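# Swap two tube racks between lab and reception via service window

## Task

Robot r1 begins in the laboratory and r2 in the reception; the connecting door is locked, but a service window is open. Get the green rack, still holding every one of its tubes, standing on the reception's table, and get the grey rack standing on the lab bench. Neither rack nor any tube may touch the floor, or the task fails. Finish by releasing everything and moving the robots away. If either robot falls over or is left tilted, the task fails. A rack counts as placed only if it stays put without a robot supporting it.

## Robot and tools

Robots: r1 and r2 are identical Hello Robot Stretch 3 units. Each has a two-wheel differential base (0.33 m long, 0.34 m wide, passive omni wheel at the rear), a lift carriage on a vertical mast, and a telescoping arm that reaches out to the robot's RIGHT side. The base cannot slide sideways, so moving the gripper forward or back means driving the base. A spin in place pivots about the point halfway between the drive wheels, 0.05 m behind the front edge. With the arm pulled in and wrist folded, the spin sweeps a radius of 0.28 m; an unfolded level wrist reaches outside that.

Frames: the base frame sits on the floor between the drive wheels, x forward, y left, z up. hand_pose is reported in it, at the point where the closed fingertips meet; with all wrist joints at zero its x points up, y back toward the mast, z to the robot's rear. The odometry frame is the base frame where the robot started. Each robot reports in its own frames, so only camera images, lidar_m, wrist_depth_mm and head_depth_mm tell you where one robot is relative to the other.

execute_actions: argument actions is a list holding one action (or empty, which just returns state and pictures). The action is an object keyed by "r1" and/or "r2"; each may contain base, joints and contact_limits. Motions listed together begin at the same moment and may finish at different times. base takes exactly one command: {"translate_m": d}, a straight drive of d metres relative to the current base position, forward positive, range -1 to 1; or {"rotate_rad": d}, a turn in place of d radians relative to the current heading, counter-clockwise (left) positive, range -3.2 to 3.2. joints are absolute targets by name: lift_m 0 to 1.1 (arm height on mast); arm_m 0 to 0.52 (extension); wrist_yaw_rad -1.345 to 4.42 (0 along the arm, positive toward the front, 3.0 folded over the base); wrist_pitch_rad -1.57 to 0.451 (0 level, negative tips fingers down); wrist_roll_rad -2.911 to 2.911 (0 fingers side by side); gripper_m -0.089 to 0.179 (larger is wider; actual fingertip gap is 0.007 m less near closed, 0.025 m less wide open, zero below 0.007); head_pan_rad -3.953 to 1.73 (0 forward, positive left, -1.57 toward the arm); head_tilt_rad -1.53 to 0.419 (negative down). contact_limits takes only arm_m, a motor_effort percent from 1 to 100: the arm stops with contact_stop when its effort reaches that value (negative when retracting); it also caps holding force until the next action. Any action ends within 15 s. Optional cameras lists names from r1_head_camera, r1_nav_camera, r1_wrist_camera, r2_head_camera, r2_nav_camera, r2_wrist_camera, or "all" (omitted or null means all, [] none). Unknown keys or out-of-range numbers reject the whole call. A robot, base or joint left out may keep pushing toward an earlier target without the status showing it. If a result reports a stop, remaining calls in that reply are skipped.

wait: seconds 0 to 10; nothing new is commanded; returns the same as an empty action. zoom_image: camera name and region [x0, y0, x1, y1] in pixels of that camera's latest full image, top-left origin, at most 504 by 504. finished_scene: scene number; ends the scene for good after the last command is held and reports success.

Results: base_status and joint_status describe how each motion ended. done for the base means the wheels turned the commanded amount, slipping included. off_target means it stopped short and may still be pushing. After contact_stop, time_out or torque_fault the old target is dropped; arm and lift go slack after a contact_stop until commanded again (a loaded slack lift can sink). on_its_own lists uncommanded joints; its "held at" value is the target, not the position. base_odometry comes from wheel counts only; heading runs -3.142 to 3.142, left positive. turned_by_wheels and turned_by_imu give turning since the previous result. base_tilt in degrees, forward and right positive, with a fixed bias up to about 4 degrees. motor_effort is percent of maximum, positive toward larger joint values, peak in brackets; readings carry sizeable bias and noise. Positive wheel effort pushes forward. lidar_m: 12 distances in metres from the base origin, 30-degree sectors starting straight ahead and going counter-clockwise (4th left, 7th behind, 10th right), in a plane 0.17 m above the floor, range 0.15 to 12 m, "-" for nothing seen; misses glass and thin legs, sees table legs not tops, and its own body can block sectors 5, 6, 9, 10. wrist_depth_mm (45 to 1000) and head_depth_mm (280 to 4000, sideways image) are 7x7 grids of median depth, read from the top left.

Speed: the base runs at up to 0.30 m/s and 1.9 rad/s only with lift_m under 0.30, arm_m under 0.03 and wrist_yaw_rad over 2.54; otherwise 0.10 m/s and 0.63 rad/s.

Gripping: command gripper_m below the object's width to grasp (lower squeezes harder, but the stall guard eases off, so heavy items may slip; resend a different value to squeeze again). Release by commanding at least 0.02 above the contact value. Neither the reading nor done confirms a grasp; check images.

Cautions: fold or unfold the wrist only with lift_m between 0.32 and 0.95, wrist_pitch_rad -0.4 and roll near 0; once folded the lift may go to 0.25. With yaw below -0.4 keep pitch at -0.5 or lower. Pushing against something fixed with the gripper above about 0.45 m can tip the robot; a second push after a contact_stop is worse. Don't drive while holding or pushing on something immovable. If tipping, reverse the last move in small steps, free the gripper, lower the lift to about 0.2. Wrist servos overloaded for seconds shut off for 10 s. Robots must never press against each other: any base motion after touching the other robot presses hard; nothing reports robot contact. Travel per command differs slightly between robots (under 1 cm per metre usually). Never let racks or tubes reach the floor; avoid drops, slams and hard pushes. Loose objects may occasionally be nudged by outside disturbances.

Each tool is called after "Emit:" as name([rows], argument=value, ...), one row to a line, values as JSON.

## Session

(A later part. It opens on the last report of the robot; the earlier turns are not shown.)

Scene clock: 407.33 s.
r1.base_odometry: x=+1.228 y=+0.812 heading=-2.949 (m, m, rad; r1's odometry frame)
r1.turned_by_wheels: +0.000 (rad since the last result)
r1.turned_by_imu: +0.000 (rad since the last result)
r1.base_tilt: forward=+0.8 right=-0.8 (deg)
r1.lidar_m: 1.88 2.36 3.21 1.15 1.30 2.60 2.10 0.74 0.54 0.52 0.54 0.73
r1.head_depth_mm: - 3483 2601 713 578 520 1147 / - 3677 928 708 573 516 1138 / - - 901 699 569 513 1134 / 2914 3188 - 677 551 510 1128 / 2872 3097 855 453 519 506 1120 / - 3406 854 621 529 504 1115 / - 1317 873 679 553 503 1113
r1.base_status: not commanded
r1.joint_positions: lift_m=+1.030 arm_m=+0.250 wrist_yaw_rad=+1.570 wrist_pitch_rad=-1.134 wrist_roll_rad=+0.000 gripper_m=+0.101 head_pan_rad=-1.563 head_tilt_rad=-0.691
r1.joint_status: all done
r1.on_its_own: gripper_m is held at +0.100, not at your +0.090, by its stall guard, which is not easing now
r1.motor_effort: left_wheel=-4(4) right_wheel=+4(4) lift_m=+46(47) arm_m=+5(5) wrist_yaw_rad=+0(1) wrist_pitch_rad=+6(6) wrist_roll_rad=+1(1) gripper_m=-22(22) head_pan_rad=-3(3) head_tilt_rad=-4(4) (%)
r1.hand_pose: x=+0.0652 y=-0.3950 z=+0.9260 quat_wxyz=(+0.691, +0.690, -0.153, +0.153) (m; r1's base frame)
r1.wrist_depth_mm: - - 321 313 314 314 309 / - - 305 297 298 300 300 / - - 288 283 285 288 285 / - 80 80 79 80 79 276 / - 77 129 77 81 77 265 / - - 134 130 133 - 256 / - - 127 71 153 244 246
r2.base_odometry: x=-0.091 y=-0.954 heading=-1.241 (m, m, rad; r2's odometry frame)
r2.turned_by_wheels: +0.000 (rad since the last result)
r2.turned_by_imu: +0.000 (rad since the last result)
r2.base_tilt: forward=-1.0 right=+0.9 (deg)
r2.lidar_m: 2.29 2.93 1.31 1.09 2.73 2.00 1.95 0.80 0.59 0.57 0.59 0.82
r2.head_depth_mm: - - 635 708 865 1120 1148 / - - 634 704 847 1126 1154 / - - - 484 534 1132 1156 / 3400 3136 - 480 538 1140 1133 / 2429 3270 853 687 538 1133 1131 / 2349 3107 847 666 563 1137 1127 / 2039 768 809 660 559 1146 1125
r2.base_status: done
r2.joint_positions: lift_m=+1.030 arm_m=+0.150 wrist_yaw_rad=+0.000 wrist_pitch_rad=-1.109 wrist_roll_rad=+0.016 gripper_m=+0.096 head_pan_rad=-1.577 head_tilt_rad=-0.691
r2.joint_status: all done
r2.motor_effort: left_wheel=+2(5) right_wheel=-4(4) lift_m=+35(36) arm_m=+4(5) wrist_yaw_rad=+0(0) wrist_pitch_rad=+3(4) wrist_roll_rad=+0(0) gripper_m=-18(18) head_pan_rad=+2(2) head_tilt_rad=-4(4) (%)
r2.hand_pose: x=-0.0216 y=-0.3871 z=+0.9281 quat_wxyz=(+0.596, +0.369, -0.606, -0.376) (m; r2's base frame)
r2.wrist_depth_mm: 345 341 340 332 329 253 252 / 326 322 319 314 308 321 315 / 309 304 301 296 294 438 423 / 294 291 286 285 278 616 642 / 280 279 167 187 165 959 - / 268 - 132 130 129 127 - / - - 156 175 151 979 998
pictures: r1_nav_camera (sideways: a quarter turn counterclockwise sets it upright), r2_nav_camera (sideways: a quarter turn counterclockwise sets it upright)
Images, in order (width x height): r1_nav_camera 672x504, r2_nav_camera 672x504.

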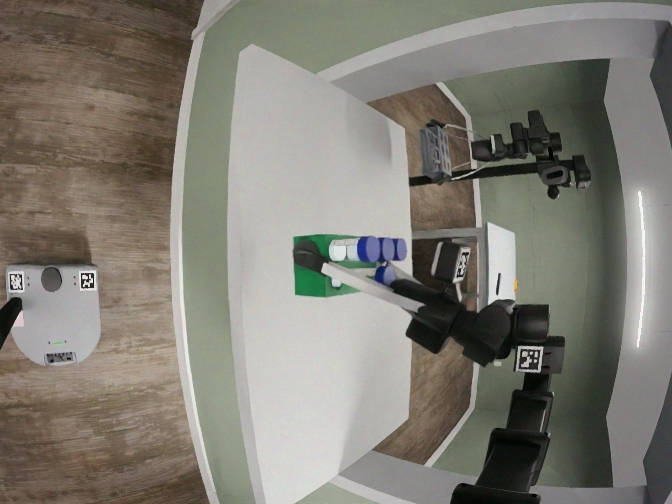

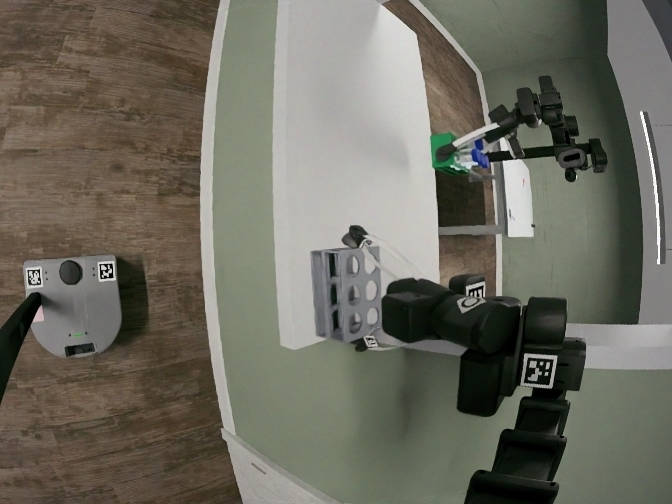

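Emit:
execute_actions([
  {"r1":{"base":{"translate_m":-0.06},"joints":{"arm_m":0.5,"wrist_yaw_rad":3.14,"lift_m":1.0}},"r2":{"base":{"translate_m":0.05},"joints":{"arm_m":0.39,"lift_m":0.99}}},
], cameras=["r2_nav_camera"])

Emit:
execute_actions([
  {"r1":{"joints":{"lift_m":0.968}},"r2":{"joints":{"lift_m":0.958}}},
], cameras=["r1_head_camera","r2_head_camera","r1_wrist_camera"])

Scene clock: 420.70 s.
r1.base_odometry: x=+1.287 y=+0.823 heading=-2.949 (m, m, rad; r1's odometry frame)
r1.turned_by_wheels: +0.000 (rad since the last result)
r1.turned_by_imu: +0.000 (rad since the last result)
r1.base_tilt: forward=+0.8 right=-0.7 (deg)
r1.lidar_m: 1.88 2.42 3.29 1.16 1.19 2.53 2.10 0.74 0.54 0.52 0.54 0.73
r1.head_depth_mm: - - 897 714 576 520 1147 / - 3471 924 708 574 518 1141 / 2173 3044 921 668 569 513 1131 / - - 626 645 565 510 1128 / 2804 3109 892 664 560 506 1120 / - 3417 884 684 557 505 1115 / - 3049 875 678 553 503 1110
r1.base_status: done
r1.joint_positions: lift_m=+1.000 arm_m=+0.500 wrist_yaw_rad=+3.138 wrist_pitch_rad=-1.134 wrist_roll_rad=+0.000 gripper_m=+0.101 head_pan_rad=-1.563 head_tilt_rad=-0.691
r1.joint_status: all done
r1.on_its_own: gripper_m is held at +0.100, not at your +0.090, by its stall guard, which is not easing now
r1.motor_effort: left_wheel=-3(9) right_wheel=+4(7) lift_m=+32(39) arm_m=+5(5) wrist_yaw_rad=+0(3) wrist_pitch_rad=+6(7) wrist_roll_rad=+1(1) gripper_m=-23(22) head_pan_rad=-2(3) head_tilt_rad=-4(4) (%)
r1.hand_pose: x=-0.0209 y=-0.5581 z=+0.8965 quat_wxyz=(+0.381, +0.597, +0.379, +0.596) (m; r1's base frame)
r1.wrist_depth_mm: 282 280 280 280 280 279 278 / 271 270 268 270 268 266 268 / 259 256 261 83 257 257 254 / 247 80 80 79 80 79 244 / 239 77 128 77 81 76 236 / 232 225 134 131 133 - 227 / 221 218 126 71 153 218 219
r2.base_odometry: x=-0.075 y=-1.001 heading=-1.241 (m, m, rad; r2's odometry frame)
r2.turned_by_wheels: +0.000 (rad since the last result)
r2.turned_by_imu: +0.001 (rad since the last result)
r2.base_tilt: forward=-1.0 right=+1.0 (deg)
r2.lidar_m: 2.29 2.87 1.28 1.08 2.80 2.04 2.00 0.80 0.59 0.57 0.59 0.82
r2.head_depth_mm: 516 - 600 709 869 1118 1161 / - 3071 751 683 563 1125 1154 / - 3003 855 674 560 1133 1142 / 2742 2937 688 657 557 1137 1140 / 2424 3277 853 672 567 1146 1137 / 2358 3238 847 664 562 1136 1129 / - 2909 842 662 559 1146 1127
r2.base_status: done
r2.joint_positions: lift_m=+0.990 arm_m=+0.390 wrist_yaw_rad=+0.000 wrist_pitch_rad=-1.109 wrist_roll_rad=+0.016 gripper_m=+0.096 head_pan_rad=-1.577 head_tilt_rad=-0.691
r2.joint_status: all done
r2.motor_effort: left_wheel=+2(5) right_wheel=-2(5) lift_m=+20(34) arm_m=+4(5) wrist_yaw_rad=+0(0) wrist_pitch_rad=+4(4) wrist_roll_rad=+0(0) gripper_m=-18(18) head_pan_rad=+2(2) head_tilt_rad=-4(4) (%)
r2.hand_pose: x=-0.0216 y=-0.6271 z=+0.8889 quat_wxyz=(+0.596, +0.369, -0.606, -0.376) (m; r2's base frame)
r2.wrist_depth_mm: 295 289 288 282 277 278 - / 277 273 269 266 263 259 - / 262 260 255 251 247 249 204 / 248 247 242 240 237 235 193 / 237 236 167 186 165 221 191 / 226 - 132 130 129 128 182 / 219 213 156 173 151 201 182
pictures: r2_nav_camera (sideways: a quarter turn counterclockwise sets it upright)
Images, in order (width x height): r2_nav_camera 672x504.

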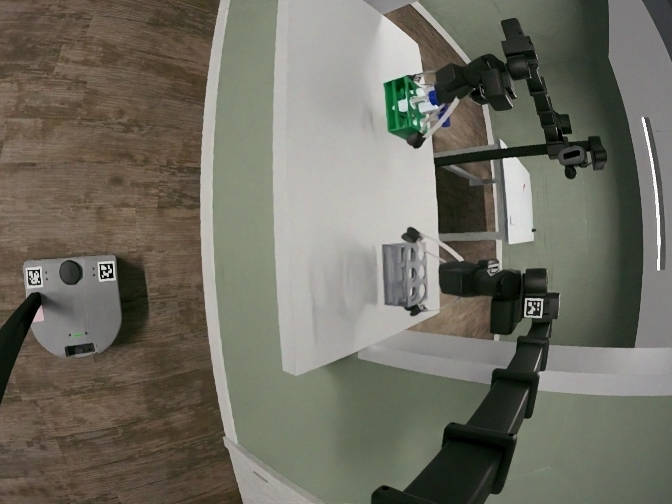

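Scene clock: 421.80 s.
r1.base_odometry: x=+1.287 y=+0.823 heading=-2.949 (m, m, rad; r1's odometry frame)
r1.turned_by_wheels: +0.000 (rad since the last result)
r1.turned_by_imu: +0.000 (rad since the last result)
r1.base_tilt: forward=+0.7 right=-0.8 (deg)
r1.lidar_m: 1.88 2.42 3.31 1.17 1.19 2.53 2.10 0.74 0.54 0.52 0.54 0.73
r1.head_depth_mm: - - - 691 577 520 1146 / - 3411 924 709 572 516 1139 / - 3060 916 659 569 513 1133 / 2915 - 838 649 564 509 1125 / 2555 2982 895 650 561 507 1120 / - 3422 884 685 557 505 1114 / - 3042 876 677 553 502 1110
r1.base_status: not commanded
r1.joint_positions: lift_m=+0.968 arm_m=+0.500 wrist_yaw_rad=+3.138 wrist_pitch_rad=-1.134 wrist_roll_rad=+0.000 gripper_m=+0.101 head_pan_rad=-1.563 head_tilt_rad=-0.691
r1.joint_status: all done
r1.on_its_own: gripper_m is held at +0.100, not at your +0.090, by its stall guard, which is not easing now
r1.motor_effort: left_wheel=-3(4) right_wheel=+3(4) lift_m=+32(35) arm_m=+5(5) wrist_yaw_rad=+1(2) wrist_pitch_rad=+6(7) wrist_roll_rad=+1(1) gripper_m=-22(22) head_pan_rad=-3(3) head_tilt_rad=-3(4) (%)
r1.hand_pose: x=-0.0209 y=-0.5581 z=+0.8645 quat_wxyz=(+0.381, +0.597, +0.379, +0.596) (m; r1's base frame)
r1.wrist_depth_mm: 245 244 244 245 243 244 243 / 235 235 233 233 233 231 232 / 224 222 224 222 224 223 223 / 215 80 80 79 80 79 213 / 207 77 128 77 81 77 204 / 201 197 134 131 133 - 197 / 190 191 126 71 153 189 191
r2.base_odometry: x=-0.075 y=-1.001 heading=-1.241 (m, m, rad; r2's odometry frame)
r2.turned_by_wheels: +0.000 (rad since the last result)
r2.turned_by_imu: +0.000 (rad since the last result)
r2.base_tilt: forward=-1.0 right=+1.0 (deg)
r2.lidar_m: 2.30 2.87 1.28 1.08 2.80 2.04 2.00 0.80 0.59 0.57 0.59 0.82
r2.head_depth_mm: 530 - - 712 870 1127 1152 / - 3153 782 682 563 1128 1156 / - - 878 679 559 1134 1151 / 2949 2968 801 669 556 1135 1134 / 2394 3294 883 672 566 1147 1136 / 2377 3233 847 664 564 1145 1127 / 2336 2941 839 660 559 1156 1122
r2.base_status: not commanded
r2.joint_positions: lift_m=+0.958 arm_m=+0.390 wrist_yaw_rad=+0.000 wrist_pitch_rad=-1.108 wrist_roll_rad=+0.016 gripper_m=+0.096 head_pan_rad=-1.577 head_tilt_rad=-0.691
r2.joint_status: all done
r2.motor_effort: left_wheel=+2(2) right_wheel=-3(3) lift_m=+19(20) arm_m=+4(4) wrist_yaw_rad=+0(1) wrist_pitch_rad=+3(3) wrist_roll_rad=+0(1) gripper_m=-18(19) head_pan_rad=+2(3) head_tilt_rad=-4(3) (%)
r2.hand_pose: x=-0.0216 y=-0.6274 z=+0.8570 quat_wxyz=(+0.596, +0.369, -0.606, -0.375) (m; r2's base frame)
r2.wrist_depth_mm: 252 249 246 243 240 236 - / 239 235 233 230 225 224 - / 226 223 219 217 215 212 206 / 214 211 209 207 204 202 192 / 205 203 167 185 167 190 188 / 194 - 131 130 129 127 181 / 187 182 156 173 151 173 174
pictures: r1_head_camera (sideways: a quarter turn clockwise sets it upright), r1_wrist_camera, r2_head_camera (sideways: a quarter turn clockwise sets it upright)
Images, in order (width x height): r1_head_camera 896x504, r1_wrist_camera 644x364, r2_head_camera 896x504.

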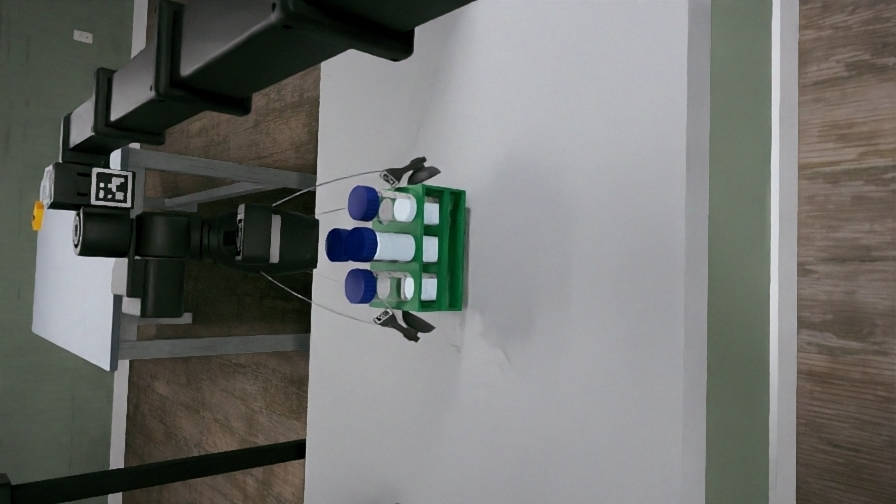

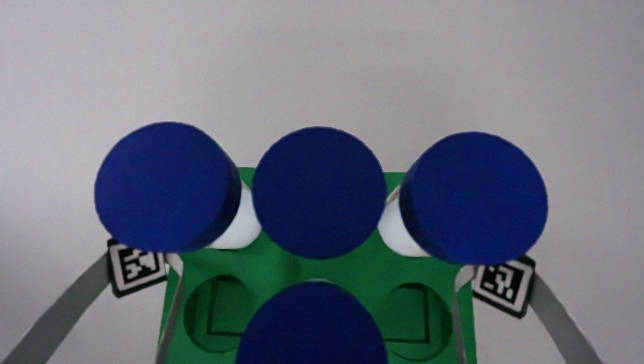

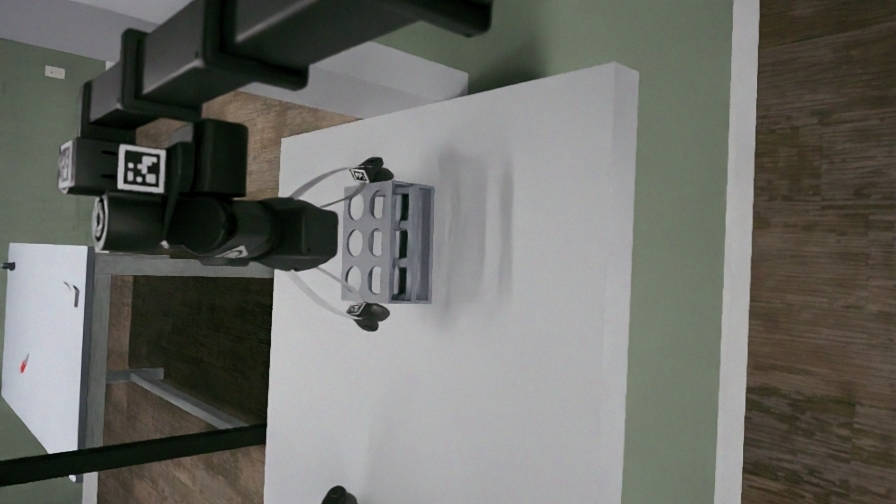

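Emit:
execute_actions([
  {"r1":{"joints":{"lift_m":0.960}},"r2":{"joints":{"gripper_m":0.179}}},
], cameras=[])

Emit:
execute_actions([
  {"r1":{"joints":{"gripper_m":0.179}},"r2":{"joints":{"lift_m":1.02}}},
], cameras=["r1_head_camera","r2_head_camera"])

Scene clock: 429.70 s.
r1.base_odometry: x=+1.287 y=+0.823 heading=-2.949 (m, m, rad; r1's odometry frame)
r1.turned_by_wheels: +0.000 (rad since the last result)
r1.turned_by_imu: +0.000 (rad since the last result)
r1.base_tilt: forward=+0.7 right=-0.8 (deg)
r1.lidar_m: 1.87 2.42 3.31 1.16 1.19 2.53 2.10 0.74 0.54 0.52 0.54 0.73
r1.head_depth_mm: - - - 679 577 520 1147 / - - 907 708 572 516 1142 / - 3144 913 659 569 513 1139 / 2879 - 804 649 565 510 1128 / 2546 2951 893 662 561 506 1128 / - 3447 884 684 557 505 1114 / - 3065 874 675 552 503 1112
r1.base_status: not commanded
r1.joint_positions: lift_m=+0.960 arm_m=+0.500 wrist_yaw_rad=+3.138 wrist_pitch_rad=-1.134 wrist_roll_rad=+0.000 gripper_m=+0.101 head_pan_rad=-1.563 head_tilt_rad=-0.691
r1.joint_status: all done
r1.on_its_own: gripper_m is held at +0.100, not at your +0.090, by its stall guard, which is not easing now
r1.motor_effort: left_wheel=-3(4) right_wheel=+3(4) lift_m=+33(40) arm_m=+5(5) wrist_yaw_rad=+1(1) wrist_pitch_rad=+7(6) wrist_roll_rad=+1(1) gripper_m=-23(22) head_pan_rad=-3(2) head_tilt_rad=-4(4) (%)
r1.hand_pose: x=-0.0209 y=-0.5581 z=+0.8565 quat_wxyz=(+0.381, +0.597, +0.379, +0.596) (m; r1's base frame)
r1.wrist_depth_mm: 237 237 237 233 235 235 235 / 227 226 223 224 224 223 221 / 216 213 213 214 213 213 213 / 208 79 80 79 80 79 205 / 199 77 128 76 81 77 198 / 194 188 134 130 133 - 188 / 183 183 126 71 153 181 182
r2.base_odometry: x=-0.075 y=-1.001 heading=-1.241 (m, m, rad; r2's odometry frame)
r2.turned_by_wheels: +0.000 (rad since the last result)
r2.turned_by_imu: +0.000 (rad since the last result)
r2.base_tilt: forward=-0.9 right=+0.9 (deg)
r2.lidar_m: 2.30 2.88 1.28 1.08 2.81 2.04 2.00 0.80 0.59 0.57 0.60 0.82
r2.head_depth_mm: 529 - - 711 870 1122 1160 / - 3161 786 685 562 1125 1149 / - - 878 676 560 1129 1147 / 2945 2981 818 675 558 1136 1139 / 2414 3267 886 671 567 1147 1137 / 2350 3180 844 665 562 1153 1135 / - 2868 837 663 559 1151 1126
r2.base_status: not commanded
r2.joint_positions: lift_m=+0.958 arm_m=+0.390 wrist_yaw_rad=+0.000 wrist_pitch_rad=-1.108 wrist_roll_rad=+0.016 gripper_m=+0.179 head_pan_rad=-1.577 head_tilt_rad=-0.691
r2.joint_status: all done
r2.motor_effort: left_wheel=+2(2) right_wheel=-2(2) lift_m=+19(20) arm_m=+4(4) wrist_yaw_rad=+0(0) wrist_pitch_rad=+3(3) wrist_roll_rad=+0(0) gripper_m=+1(84) head_pan_rad=+3(1) head_tilt_rad=-5(4) (%)
r2.hand_pose: x=-0.0216 y=-0.6274 z=+0.8570 quat_wxyz=(+0.596, +0.369, -0.606, -0.375) (m; r2's base frame)
r2.wrist_depth_mm: 253 248 244 242 239 236 - / 240 235 231 229 227 224 - / 225 223 220 218 214 213 205 / 214 211 210 206 203 201 194 / 203 201 171 186 166 190 184 / 195 - 132 131 129 129 174 / 184 183 155 173 151 161 173
pictures: none
No camera images: the call's "cameras" was empty. Leave "cameras" out to get every camera's image.

Scene clock: 431.10 s.
r1.base_odometry: x=+1.287 y=+0.823 heading=-2.949 (m, m, rad; r1's odometry frame)
r1.turned_by_wheels: +0.000 (rad since the last result)
r1.turned_by_imu: +0.000 (rad since the last result)
r1.base_tilt: forward=+0.8 right=-0.6 (deg)
r1.lidar_m: 1.87 2.42 3.30 1.16 1.19 2.53 2.10 0.74 0.54 0.52 0.54 0.73
r1.head_depth_mm: - - - 678 578 520 1147 / - - 904 709 573 517 1144 / - 3206 917 659 569 513 1136 / 2886 - 807 649 565 510 1128 / 2531 2968 894 662 561 507 1124 / - 3437 884 684 557 505 1117 / - 3045 875 677 553 503 1110
r1.base_status: not commanded
r1.joint_positions: lift_m=+0.960 arm_m=+0.500 wrist_yaw_rad=+3.138 wrist_pitch_rad=-1.129 wrist_roll_rad=+0.000 gripper_m=+0.179 head_pan_rad=-1.563 head_tilt_rad=-0.691
r1.joint_status: all done
r1.motor_effort: left_wheel=-3(4) right_wheel=+4(3) lift_m=+33(33) arm_m=+5(5) wrist_yaw_rad=+1(1) wrist_pitch_rad=+4(6) wrist_roll_rad=+1(1) gripper_m=+1(98) head_pan_rad=-3(3) head_tilt_rad=-4(4) (%)
r1.hand_pose: x=-0.0209 y=-0.5568 z=+0.8569 quat_wxyz=(+0.380, +0.598, +0.377, +0.597) (m; r1's base frame)
r1.wrist_depth_mm: 239 238 236 236 235 235 236 / 227 227 226 225 225 224 224 / 217 216 216 215 216 215 214 / 209 83 83 82 83 82 205 / 199 80 89 79 84 79 197 / - 191 136 134 136 188 190 / 185 183 129 73 155 181 183
r2.base_odometry: x=-0.075 y=-1.001 heading=-1.241 (m, m, rad; r2's odometry frame)
r2.turned_by_wheels: +0.000 (rad since the last result)
r2.turned_by_imu: +0.000 (rad since the last result)
r2.base_tilt: forward=-1.0 right=+0.8 (deg)
r2.lidar_m: 2.29 2.88 1.28 1.08 2.81 2.05 2.00 0.80 0.59 0.57 0.60 0.82
r2.head_depth_mm: - 546 591 711 873 1124 1160 / - 3240 749 685 561 1126 1141 / - 3261 865 675 559 1135 1145 / 2444 2999 862 674 556 1132 1137 / 2433 3284 826 669 567 1137 1136 / 2381 3182 849 664 563 1142 1131 / - 2888 838 662 559 1145 1123
r2.base_status: not commanded
r2.joint_positions: lift_m=+1.020 arm_m=+0.390 wrist_yaw_rad=+0.000 wrist_pitch_rad=-1.108 wrist_roll_rad=+0.016 gripper_m=+0.179 head_pan_rad=-1.577 head_tilt_rad=-0.691
r2.joint_status: all done
r2.motor_effort: left_wheel=+2(2) right_wheel=-3(3) lift_m=+34(37) arm_m=+4(4) wrist_yaw_rad=+0(1) wrist_pitch_rad=+3(3) wrist_roll_rad=+0(1) gripper_m=+1(0) head_pan_rad=+3(3) head_tilt_rad=-4(4) (%)
r2.hand_pose: x=-0.0216 y=-0.6274 z=+0.9183 quat_wxyz=(+0.596, +0.369, -0.606, -0.375) (m; r2's base frame)
r2.wrist_depth_mm: 332 330 323 319 312 - - / 313 312 305 302 300 301 - / 298 294 291 285 283 282 217 / 281 278 276 272 270 263 192 / 267 264 258 201 224 252 188 / 256 - 247 191 189 242 175 / 242 242 218 184 181 232 200
pictures: r1_head_camera (sideways: a quarter turn clockwise sets it upright), r2_head_camera (sideways: a quarter turn clockwise sets it upright)
Images, in order (width x height): r1_head_camera 896x504, r2_head_camera 896x504.

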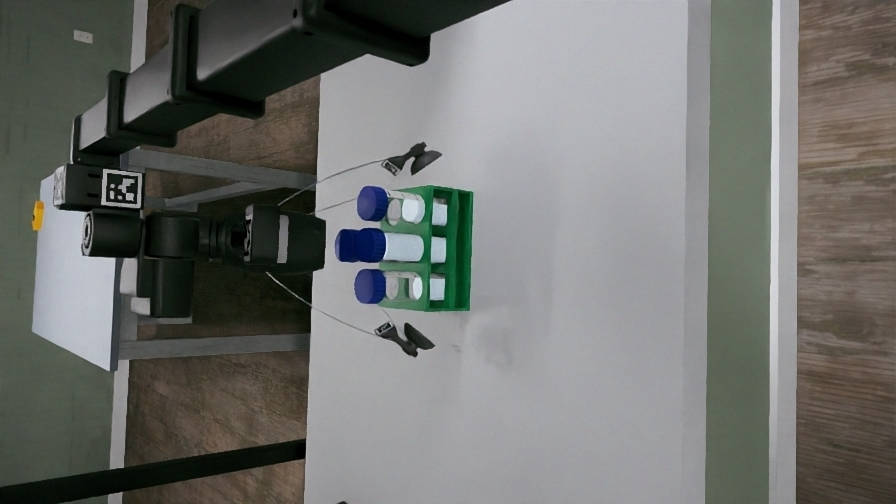

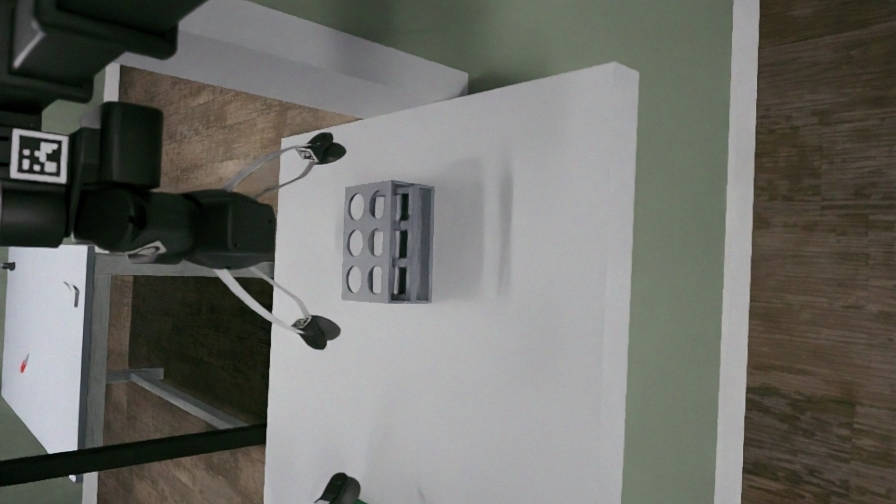

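Emit:
execute_actions([
  {"r1":{"joints":{"lift_m":1.09}},"r2":{"joints":{"arm_m":0.15,"lift_m":1.03}}},
], cameras=[])

Emit:
execute_actions([
  {"r1":{"base":{"translate_m":0.36},"joints":{"arm_m":0.22,"wrist_yaw_rad":0}},"r2":{"base":{"translate_m":0.36}}},
], cameras=["r1_head_camera","r2_head_camera","r1_wrist_camera","r2_wrist_camera"])

Scene clock: 446.00 s.
r1.base_odometry: x=+1.287 y=+0.823 heading=-2.949 (m, m, rad; r1's odometry frame)
r1.turned_by_wheels: +0.000 (rad since the last result)
r1.turned_by_imu: +0.000 (rad since the last result)
r1.base_tilt: forward=+0.9 right=-0.8 (deg)
r1.lidar_m: 1.88 2.42 3.29 1.16 1.19 2.53 2.11 0.74 0.54 0.52 0.54 0.73
r1.head_depth_mm: - 3699 2590 714 578 520 1147 / - 3676 925 709 573 517 1144 / - 3022 913 669 568 514 1135 / 2576 3188 904 650 564 510 1128 / 2505 3123 890 665 561 507 1122 / - 3425 885 684 557 505 1116 / - 3044 874 677 552 503 1111
r1.base_status: not commanded
r1.joint_positions: lift_m=+1.090 arm_m=+0.500 wrist_yaw_rad=+3.138 wrist_pitch_rad=-1.128 wrist_roll_rad=+0.000 gripper_m=+0.179 head_pan_rad=-1.563 head_tilt_rad=-0.691
r1.joint_status: all done
r1.motor_effort: left_wheel=-3(4) right_wheel=+3(3) lift_m=+44(45) arm_m=+5(5) wrist_yaw_rad=+1(1) wrist_pitch_rad=+4(4) wrist_roll_rad=+1(1) gripper_m=+1(0) head_pan_rad=-3(3) head_tilt_rad=-3(4) (%)
r1.hand_pose: x=-0.0209 y=-0.5567 z=+0.9866 quat_wxyz=(+0.379, +0.598, +0.377, +0.597) (m; r1's base frame)
r1.wrist_depth_mm: - 390 388 390 - - - / 373 376 370 372 371 368 366 / 357 354 357 357 358 350 354 / 344 344 342 340 340 342 339 / 333 328 325 210 321 326 323 / - 316 313 255 312 311 312 / 304 304 302 300 301 304 300
r2.base_odometry: x=-0.075 y=-1.001 heading=-1.241 (m, m, rad; r2's odometry frame)
r2.turned_by_wheels: +0.000 (rad since the last result)
r2.turned_by_imu: +0.001 (rad since the last result)
r2.base_tilt: forward=-0.9 right=+1.0 (deg)
r2.lidar_m: 2.30 2.88 1.28 1.08 2.81 2.04 2.00 0.80 0.59 0.57 0.59 0.82
r2.head_depth_mm: - - 629 710 872 1128 1156 / - - 743 701 561 1128 1150 / - - - 642 558 1129 1146 / 2776 3093 - 637 558 1141 1140 / 2418 3300 858 654 567 1139 1134 / 2343 3207 849 668 563 1151 1134 / - 2933 838 663 560 1149 1119
r2.base_status: not commanded
r2.joint_positions: lift_m=+1.030 arm_m=+0.150 wrist_yaw_rad=+0.000 wrist_pitch_rad=-1.108 wrist_roll_rad=+0.016 gripper_m=+0.179 head_pan_rad=-1.577 head_tilt_rad=-0.691
r2.joint_status: all done
r2.motor_effort: left_wheel=+2(2) right_wheel=-2(2) lift_m=+35(37) arm_m=-3(7) wrist_yaw_rad=+0(0) wrist_pitch_rad=+3(3) wrist_roll_rad=+0(0) gripper_m=+0(1) head_pan_rad=+2(3) head_tilt_rad=-4(4) (%)
r2.hand_pose: x=-0.0216 y=-0.3882 z=+0.9283 quat_wxyz=(+0.597, +0.369, -0.606, -0.375) (m; r2's base frame)
r2.wrist_depth_mm: 338 342 335 292 321 301 240 / 327 324 320 311 308 305 316 / 310 306 302 298 293 298 423 / 294 290 287 282 281 283 644 / 280 280 272 269 268 264 - / 268 - 260 257 256 254 - / - - - - - - 997
pictures: none
No camera images: the call's "cameras" was empty. Leave "cameras" out to get every camera's image.

Scene clock: 450.83 s.
r1.base_odometry: x=+0.934 y=+0.755 heading=-2.949 (m, m, rad; r1's odometry frame)
r1.turned_by_wheels: +0.000 (rad since the last result)
r1.turned_by_imu: +0.001 (rad since the last result)
r1.base_tilt: forward=+0.7 right=-0.7 (deg)
r1.lidar_m: 1.94 2.05 2.79 1.14 2.24 2.91 2.08 0.74 0.54 0.51 0.53 0.73
r1.head_depth_mm: - 3312 2572 713 577 520 1151 / - 3241 1878 707 573 518 1139 / - - 873 681 570 514 1135 / - - 851 671 565 510 1130 / - 3520 896 669 561 506 1121 / - 3438 2208 662 556 503 1112 / 446 466 526 618 730 958 1113
r1.base_status: done
r1.joint_positions: lift_m=+1.090 arm_m=+0.220 wrist_yaw_rad=+0.001 wrist_pitch_rad=-1.128 wrist_roll_rad=+0.000 gripper_m=+0.179 head_pan_rad=-1.563 head_tilt_rad=-0.691
r1.joint_status: all done
r1.motor_effort: left_wheel=-4(5) right_wheel=+3(10) lift_m=+43(43) arm_m=-3(4) wrist_yaw_rad=-1(4) wrist_pitch_rad=+4(4) wrist_roll_rad=+1(1) gripper_m=+0(1) head_pan_rad=-3(3) head_tilt_rad=-4(5) (%)
r1.hand_pose: x=-0.0215 y=-0.4533 z=+0.9866 quat_wxyz=(+0.598, +0.378, -0.597, -0.378) (m; r1's base frame)
r1.wrist_depth_mm: 208 285 388 388 388 389 385 / 208 289 367 311 370 368 369 / 209 290 354 323 356 355 341 / 352 335 342 344 338 338 337 / - 330 327 328 330 326 325 / - 320 315 316 314 314 314 / - 311 301 306 303 303 303
r2.base_odometry: x=+0.042 y=-1.342 heading=-1.241 (m, m, rad; r2's odometry frame)
r2.turned_by_wheels: +0.000 (rad since the last result)
r2.turned_by_imu: -0.001 (rad since the last result)
r2.base_tilt: forward=-1.0 right=+1.0 (deg)
r2.lidar_m: 2.30 2.50 1.12 1.11 1.12 2.42 2.09 0.80 0.60 0.57 0.60 0.82
r2.head_depth_mm: - - 807 694 568 1128 1153 / - - 798 709 563 1135 1152 / 2944 - - 644 560 1142 1143 / 2514 3272 - 639 570 1144 1135 / 2406 2938 854 653 566 1151 1145 / - 3253 847 666 563 1161 1138 / - 3138 837 661 559 1162 1117
r2.base_status: done
r2.joint_positions: lift_m=+1.030 arm_m=+0.150 wrist_yaw_rad=+0.000 wrist_pitch_rad=-1.108 wrist_roll_rad=+0.016 gripper_m=+0.179 head_pan_rad=-1.577 head_tilt_rad=-0.691
r2.joint_status: not commanded
r2.motor_effort: left_wheel=+2(5) right_wheel=-3(5) lift_m=+35(34) arm_m=-4(3) wrist_yaw_rad=+0(0) wrist_pitch_rad=+3(3) wrist_roll_rad=+0(0) gripper_m=+0(0) head_pan_rad=+2(2) head_tilt_rad=-4(4) (%)
r2.hand_pose: x=-0.0216 y=-0.3882 z=+0.9283 quat_wxyz=(+0.597, +0.369, -0.606, -0.375) (m; r2's base frame)
r2.wrist_depth_mm: 347 343 336 325 326 327 318 / 329 323 321 315 312 307 304 / 309 305 302 299 293 290 288 / 296 293 286 283 281 275 274 / 275 279 272 270 268 265 262 / 268 - 264 258 255 254 252 / - - - - - - -
pictures: r1_head_camera (sideways: a quarter turn clockwise sets it upright), r1_wrist_camera, r2_head_camera (sideways: a quarter turn clockwise sets it upright), r2_wrist_camera
Images, in order (width x height): r1_head_camera 896x504, r1_wrist_camera 644x364, r2_head_camera 896x504, r2_wrist_camera 644x364.

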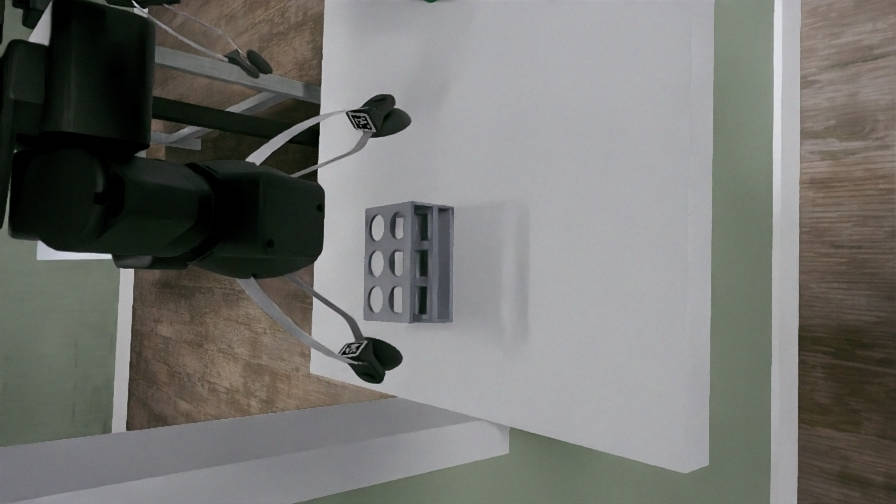

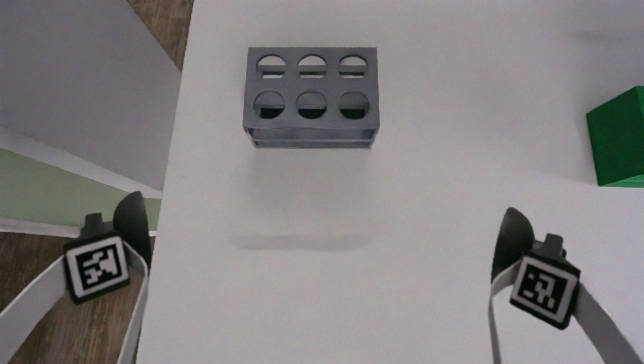

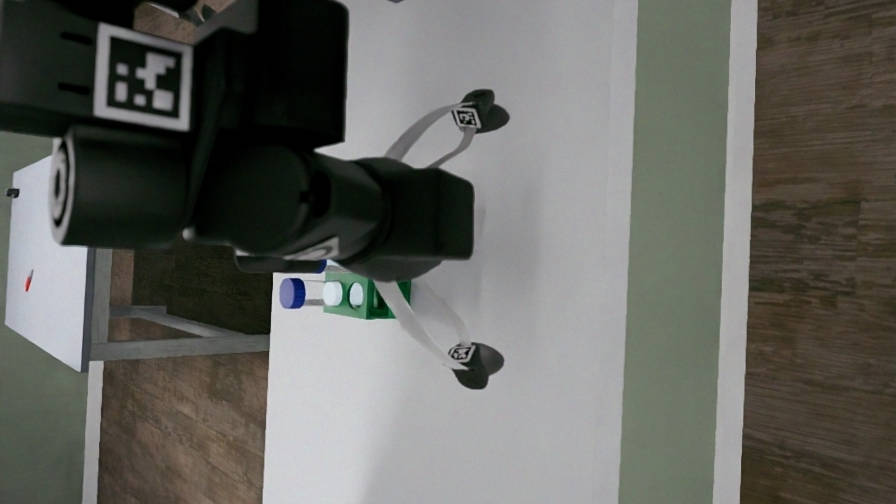

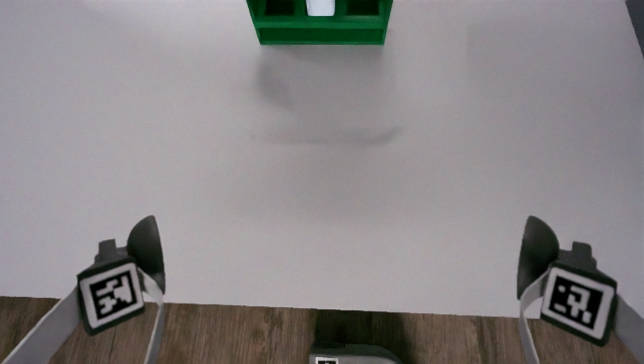

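Emit:
execute_actions([
  {"r1":{"base":{"translate_m":0.015},"joints":{"arm_m":0.377,"lift_m":1.0}},"r2":{"base":{"translate_m":0.021},"joints":{"arm_m":0.42,"lift_m":1.005}}},
], cameras=["r1_wrist_camera","r2_wrist_camera"])

Scene clock: 462.47 s.
r1.base_odometry: x=+0.919 y=+0.752 heading=-2.949 (m, m, rad; r1's odometry frame)
r1.turned_by_wheels: +0.000 (rad since the last result)
r1.turned_by_imu: +0.000 (rad since the last result)
r1.base_tilt: forward=+0.6 right=-0.7 (deg)
r1.lidar_m: 1.95 2.03 2.77 1.15 2.29 2.92 2.08 0.73 0.54 0.51 0.53 0.73
r1.head_depth_mm: - - 1753 714 577 520 1146 / - 2682 1381 708 572 517 1146 / - - 915 678 569 513 1137 / - 3753 851 670 564 510 1128 / - 3498 897 674 561 507 1124 / - 3074 667 644 558 503 1116 / 409 456 516 618 753 958 1110
r1.base_status: done
r1.joint_positions: lift_m=+1.000 arm_m=+0.377 wrist_yaw_rad=+0.000 wrist_pitch_rad=-1.127 wrist_roll_rad=+0.000 gripper_m=+0.179 head_pan_rad=-1.563 head_tilt_rad=-0.691
r1.joint_status: all done
r1.motor_effort: left_wheel=-3(5) right_wheel=+4(8) lift_m=+29(42) arm_m=+5(5) wrist_yaw_rad=-2(1) wrist_pitch_rad=+3(4) wrist_roll_rad=+1(1) gripper_m=+1(1) head_pan_rad=-3(3) head_tilt_rad=-4(4) (%)
r1.hand_pose: x=-0.0216 y=-0.6099 z=+0.8971 quat_wxyz=(+0.598, +0.378, -0.597, -0.378) (m; r1's base frame)
r1.wrist_depth_mm: - - 281 281 281 280 279 / - - 269 269 269 270 270 / - 263 257 257 258 258 256 / 199 246 246 215 244 247 248 / 191 240 234 180 211 239 238 / - 228 205 175 223 228 228 / 198 222 219 219 219 220 221
r2.base_odometry: x=+0.049 y=-1.362 heading=-1.240 (m, m, rad; r2's odometry frame)
r2.turned_by_wheels: +0.000 (rad since the last result)
r2.turned_by_imu: +0.001 (rad since the last result)
r2.base_tilt: forward=-1.0 right=+0.8 (deg)
r2.lidar_m: 2.30 2.49 1.12 1.12 1.12 2.44 2.10 0.81 0.60 0.57 0.60 0.82
r2.head_depth_mm: - 3066 890 693 568 1132 1148 / - 3208 882 686 562 1138 1153 / - 2991 837 683 562 1138 1141 / 2495 3514 708 675 569 1146 1138 / 2426 3118 824 670 566 1155 1127 / - 3235 846 665 563 1155 1132 / - 3151 842 660 559 1156 1123
r2.base_status: done
r2.joint_positions: lift_m=+1.005 arm_m=+0.420 wrist_yaw_rad=+0.000 wrist_pitch_rad=-1.107 wrist_roll_rad=+0.016 gripper_m=+0.179 head_pan_rad=-1.577 head_tilt_rad=-0.691
r2.joint_status: all done
r2.motor_effort: left_wheel=+2(5) right_wheel=-3(4) lift_m=+19(34) arm_m=+4(4) wrist_yaw_rad=+0(1) wrist_pitch_rad=+3(3) wrist_roll_rad=+0(0) gripper_m=+0(0) head_pan_rad=+2(2) head_tilt_rad=-4(5) (%)
r2.hand_pose: x=-0.0216 y=-0.6576 z=+0.9041 quat_wxyz=(+0.597, +0.369, -0.606, -0.375) (m; r2's base frame)
r2.wrist_depth_mm: 312 311 306 299 297 294 288 / 296 295 286 283 282 278 273 / 278 276 273 272 266 263 259 / 266 262 257 257 255 250 247 / 253 253 125 123 122 235 238 / 243 - 227 175 174 227 226 / 228 229 223 112 164 220 213
pictures: r1_wrist_camera, r2_wrist_camera
Images, in order (width x height): r1_wrist_camera 644x364, r2_wrist_camera 644x364.

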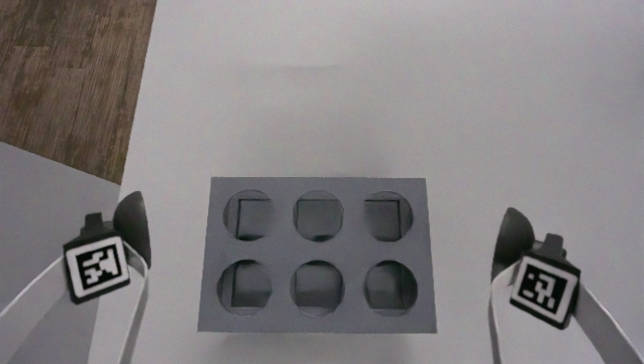

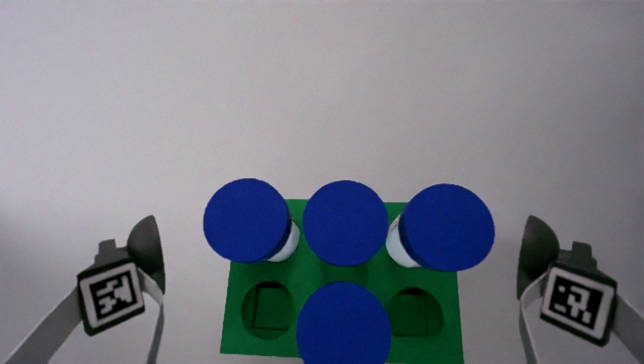

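Emit:
execute_actions([
  {"r1":{"joints":{"lift_m":0.959}},"r2":{"joints":{"lift_m":0.961}}},
], cameras=[])

Emit:
execute_actions([
  {"r1":{"joints":{"gripper_m":0.098}},"r2":{"joints":{"gripper_m":0.09}}},
], cameras=["r1_wrist_camera","r2_wrist_camera"])

Emit:
execute_actions([
  {"r1":{"joints":{"lift_m":1.0}},"r2":{"joints":{"lift_m":1.0}}},
], cameras=["r1_wrist_camera","r2_wrist_camera","r1_nav_camera"])

Scene clock: 475.03 s.
r1.base_odometry: x=+0.919 y=+0.752 heading=-2.949 (m, m, rad; r1's odometry frame)
r1.turned_by_wheels: +0.000 (rad since the last result)
r1.turned_by_imu: +0.000 (rad since the last result)
r1.base_tilt: forward=+0.6 right=-0.6 (deg)
r1.lidar_m: 1.94 2.04 2.76 1.14 2.29 2.92 2.09 0.74 0.54 0.52 0.53 0.73
r1.head_depth_mm: 1107 - - 712 577 519 1147 / 2194 - 891 708 573 517 1141 / 2673 - 878 677 568 513 1131 / - 3635 829 672 564 510 1127 / - 3513 1742 670 561 506 1120 / - 3112 667 643 558 504 1114 / 409 456 515 619 751 959 1108
r1.base_status: not commanded
r1.joint_positions: lift_m=+0.959 arm_m=+0.377 wrist_yaw_rad=+0.000 wrist_pitch_rad=-1.127 wrist_roll_rad=+0.000 gripper_m=+0.179 head_pan_rad=-1.563 head_tilt_rad=-0.691
r1.joint_status: all done
r1.motor_effort: left_wheel=-4(3) right_wheel=+3(3) lift_m=+30(31) arm_m=+5(5) wrist_yaw_rad=+0(0) wrist_pitch_rad=+4(3) wrist_roll_rad=+1(1) gripper_m=+0(0) head_pan_rad=-3(3) head_tilt_rad=-4(4) (%)
r1.hand_pose: x=-0.0216 y=-0.6099 z=+0.8561 quat_wxyz=(+0.598, +0.378, -0.597, -0.378) (m; r1's base frame)
r1.wrist_depth_mm: - 238 234 235 234 234 234 / - 225 225 225 224 223 224 / - 215 215 216 214 215 215 / 201 207 147 147 146 205 205 / 191 196 139 138 139 198 197 / - 189 160 183 160 189 191 / 183 182 130 130 129 181 183
r2.base_odometry: x=+0.049 y=-1.362 heading=-1.240 (m, m, rad; r2's odometry frame)
r2.turned_by_wheels: +0.000 (rad since the last result)
r2.turned_by_imu: +0.000 (rad since the last result)
r2.base_tilt: forward=-0.9 right=+1.0 (deg)
r2.lidar_m: 2.30 2.48 1.12 1.12 1.12 2.43 2.10 0.81 0.59 0.57 0.60 0.82
r2.head_depth_mm: 1150 - 822 691 567 1132 1158 / - 3063 885 688 562 1131 1152 / - 2936 870 679 560 1146 1147 / 2483 3344 711 674 569 1146 1138 / 2381 3107 856 669 567 1146 1127 / - 3234 846 664 561 1162 1137 / - 3194 837 663 560 1169 1124
r2.base_status: not commanded
r2.joint_positions: lift_m=+0.961 arm_m=+0.420 wrist_yaw_rad=+0.000 wrist_pitch_rad=-1.107 wrist_roll_rad=+0.016 gripper_m=+0.179 head_pan_rad=-1.577 head_tilt_rad=-0.691
r2.joint_status: all done
r2.motor_effort: left_wheel=+2(2) right_wheel=-3(2) lift_m=+20(20) arm_m=+4(4) wrist_yaw_rad=+0(0) wrist_pitch_rad=+3(3) wrist_roll_rad=+0(0) gripper_m=+0(0) head_pan_rad=+2(2) head_tilt_rad=-4(3) (%)
r2.hand_pose: x=-0.0216 y=-0.6576 z=+0.8601 quat_wxyz=(+0.597, +0.369, -0.606, -0.375) (m; r2's base frame)
r2.wrist_depth_mm: 257 255 252 246 245 238 236 / 243 240 236 234 228 227 223 / 230 227 224 221 217 214 212 / 217 86 83 82 82 80 202 / 208 141 80 79 82 77 191 / 197 - 137 133 132 131 186 / 185 186 155 71 72 153 175
pictures: none
No camera images: the call's "cameras" was empty. Leave "cameras" out to get every camera's image.

Scene clock: 476.40 s.
r1.base_odometry: x=+0.919 y=+0.752 heading=-2.949 (m, m, rad; r1's odometry frame)
r1.turned_by_wheels: +0.000 (rad since the last result)
r1.turned_by_imu: +0.000 (rad since the last result)
r1.base_tilt: forward=+0.8 right=-0.8 (deg)
r1.lidar_m: 1.94 2.04 2.77 1.14 2.28 2.91 2.08 0.74 0.54 0.51 0.53 0.73
r1.head_depth_mm: 1106 - - 714 576 520 1144 / 2210 - 889 708 573 516 1141 / 2704 - 883 678 569 513 1134 / - 3628 817 671 566 511 1128 / - 3498 894 670 560 507 1121 / - 3114 667 645 556 503 1113 / 409 456 516 618 752 961 1113
r1.base_status: not commanded
r1.joint_positions: lift_m=+0.959 arm_m=+0.377 wrist_yaw_rad=+0.000 wrist_pitch_rad=-1.127 wrist_roll_rad=+0.000 gripper_m=+0.099 head_pan_rad=-1.563 head_tilt_rad=-0.691
r1.joint_status: all done
r1.motor_effort: left_wheel=-3(3) right_wheel=+3(3) lift_m=+30(30) arm_m=+5(5) wrist_yaw_rad=+0(1) wrist_pitch_rad=+3(3) wrist_roll_rad=+1(1) gripper_m=-24(100) head_pan_rad=-3(3) head_tilt_rad=-4(4) (%)
r1.hand_pose: x=-0.0216 y=-0.6099 z=+0.8561 quat_wxyz=(+0.598, +0.378, -0.597, -0.378) (m; r1's base frame)
r1.wrist_depth_mm: - 238 236 235 233 233 234 / - 225 226 224 225 221 223 / - 216 214 214 216 214 214 / 198 207 143 144 144 205 205 / 193 198 137 137 137 198 198 / 191 188 162 182 159 - 190 / 183 182 128 128 127 182 183
r2.base_odometry: x=+0.049 y=-1.362 heading=-1.240 (m, m, rad; r2's odometry frame)
r2.turned_by_wheels: +0.000 (rad since the last result)
r2.turned_by_imu: +0.000 (rad since the last result)
r2.base_tilt: forward=-1.0 right=+1.0 (deg)
r2.lidar_m: 2.30 2.48 1.12 1.12 1.12 2.44 2.09 0.81 0.60 0.57 0.60 0.82
r2.head_depth_mm: 1153 - - 693 565 1127 1148 / - 3048 876 686 563 1132 1145 / 2812 2867 870 681 563 1137 1150 / 2528 3430 714 677 569 1141 1143 / 2390 3089 857 671 567 1153 1136 / - 3265 850 669 562 1153 1135 / - 3212 836 661 559 1164 1132
r2.base_status: not commanded
r2.joint_positions: lift_m=+0.961 arm_m=+0.420 wrist_yaw_rad=+0.000 wrist_pitch_rad=-1.114 wrist_roll_rad=+0.016 gripper_m=+0.091 head_pan_rad=-1.577 head_tilt_rad=-0.691
r2.joint_status: all done
r2.motor_effort: left_wheel=+1(2) right_wheel=-3(3) lift_m=+21(21) arm_m=+4(4) wrist_yaw_rad=+0(0) wrist_pitch_rad=+5(6) wrist_roll_rad=+0(0) gripper_m=-20(94) head_pan_rad=+2(2) head_tilt_rad=-4(4) (%)
r2.hand_pose: x=-0.0216 y=-0.6560 z=+0.8594 quat_wxyz=(+0.595, +0.371, -0.605, -0.377) (m; r2's base frame)
r2.wrist_depth_mm: 253 251 247 244 241 236 232 / 239 237 235 231 228 224 222 / 227 225 222 220 216 213 211 / 215 82 82 79 79 77 200 / 206 78 78 76 77 74 190 / 196 194 134 130 130 72 184 / 189 186 154 70 150 175 177
pictures: r1_wrist_camera, r2_wrist_camera
Images, in order (width x height): r1_wrist_camera 644x364, r2_wrist_camera 644x364.

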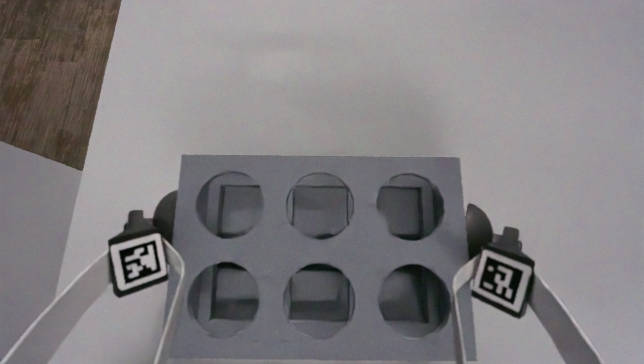

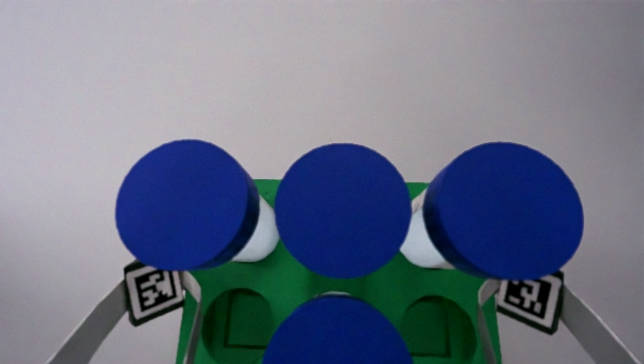

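Scene clock: 477.60 s.
r1.base_odometry: x=+0.919 y=+0.752 heading=-2.949 (m, m, rad; r1's odometry frame)
r1.turned_by_wheels: +0.000 (rad since the last result)
r1.turned_by_imu: +0.000 (rad since the last result)
r1.base_tilt: forward=+0.7 right=-0.7 (deg)
r1.lidar_m: 1.94 2.03 2.77 1.14 2.29 2.92 2.08 0.74 0.53 0.51 0.53 0.73
r1.head_depth_mm: 1087 - 1745 715 577 521 1146 / - 2674 1377 709 573 517 1137 / - - 914 682 569 513 1136 / - 3776 651 672 564 510 1127 / - 3484 894 688 560 507 1124 / - 3082 667 643 557 504 1117 / 410 457 516 619 752 956 1108
r1.base_status: not commanded
r1.joint_positions: lift_m=+1.000 arm_m=+0.377 wrist_yaw_rad=+0.000 wrist_pitch_rad=-1.127 wrist_roll_rad=+0.000 gripper_m=+0.102 head_pan_rad=-1.563 head_tilt_rad=-0.691
r1.joint_status: all done
r1.motor_effort: left_wheel=-3(3) right_wheel=+3(3) lift_m=+45(44) arm_m=+5(5) wrist_yaw_rad=+0(1) wrist_pitch_rad=+3(4) wrist_roll_rad=+1(1) gripper_m=-21(23) head_pan_rad=-3(3) head_tilt_rad=-4(4) (%)
r1.hand_pose: x=-0.0216 y=-0.6098 z=+0.8966 quat_wxyz=(+0.598, +0.378, -0.597, -0.378) (m; r1's base frame)
r1.wrist_depth_mm: - - 283 280 280 282 279 / - - 270 270 269 268 270 / - 265 256 257 257 257 258 / 200 248 143 143 143 246 245 / 195 224 136 137 137 241 237 / 192 225 162 165 160 - 227 / 209 222 129 128 128 218 220
r2.base_odometry: x=+0.049 y=-1.362 heading=-1.240 (m, m, rad; r2's odometry frame)
r2.turned_by_wheels: +0.000 (rad since the last result)
r2.turned_by_imu: +0.000 (rad since the last result)
r2.base_tilt: forward=-1.0 right=+1.0 (deg)
r2.lidar_m: 2.30 2.49 1.12 1.12 1.12 2.44 2.10 0.81 0.59 0.57 0.60 0.82
r2.head_depth_mm: - - 885 692 564 1136 1162 / - 3068 880 688 563 1145 1144 / - 2999 807 680 560 1138 1151 / 2482 3518 679 676 570 1153 1141 / 2406 3025 821 670 567 1149 1134 / - 3240 842 664 562 1151 1125 / - 3163 839 661 557 1163 1124
r2.base_status: not commanded
r2.joint_positions: lift_m=+1.000 arm_m=+0.420 wrist_yaw_rad=+0.000 wrist_pitch_rad=-1.115 wrist_roll_rad=+0.016 gripper_m=+0.091 head_pan_rad=-1.577 head_tilt_rad=-0.691
r2.joint_status: all done
r2.motor_effort: left_wheel=+1(1) right_wheel=-3(2) lift_m=+37(40) arm_m=+4(4) wrist_yaw_rad=+0(0) wrist_pitch_rad=+6(6) wrist_roll_rad=+0(0) gripper_m=-20(20) head_pan_rad=+1(2) head_tilt_rad=-4(5) (%)
r2.hand_pose: x=-0.0216 y=-0.6558 z=+0.8976 quat_wxyz=(+0.595, +0.371, -0.605, -0.377) (m; r2's base frame)
r2.wrist_depth_mm: 301 298 296 291 286 282 279 / 284 281 281 274 272 267 264 / 272 266 263 261 258 256 253 / 259 82 81 79 79 77 238 / 245 78 78 76 76 74 226 / 234 233 133 129 130 72 220 / 225 221 155 70 150 209 211
pictures: r1_nav_camera (sideways: a quarter turn counterclockwise sets it upright), r1_wrist_camera, r2_wrist_camera
Images, in order (width x height): r1_nav_camera 672x504, r1_wrist_camera 644x364, r2_wrist_camera 644x364.

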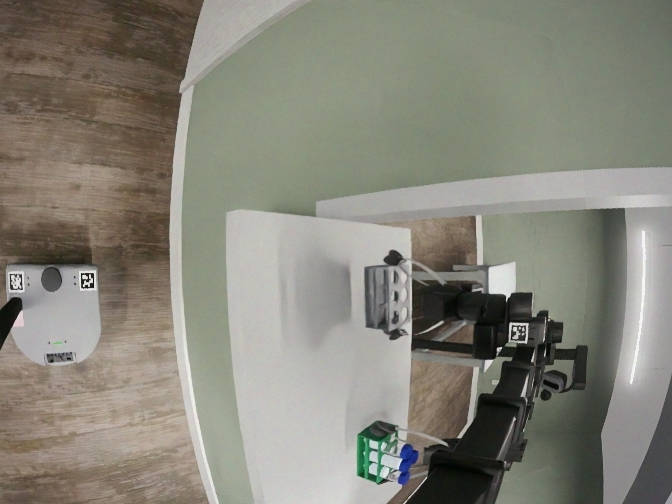

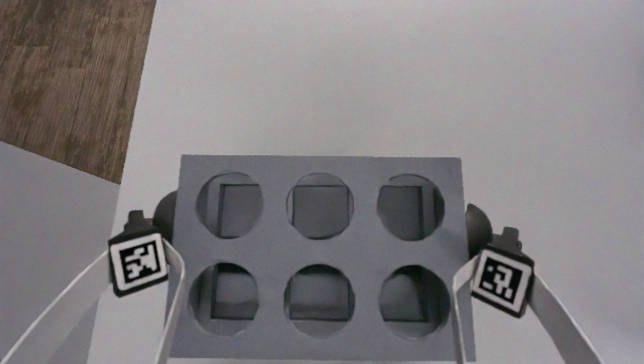

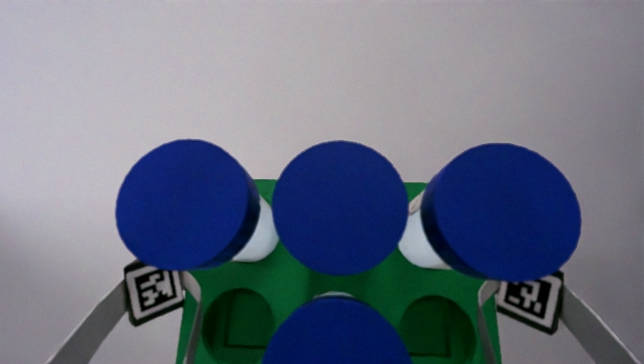

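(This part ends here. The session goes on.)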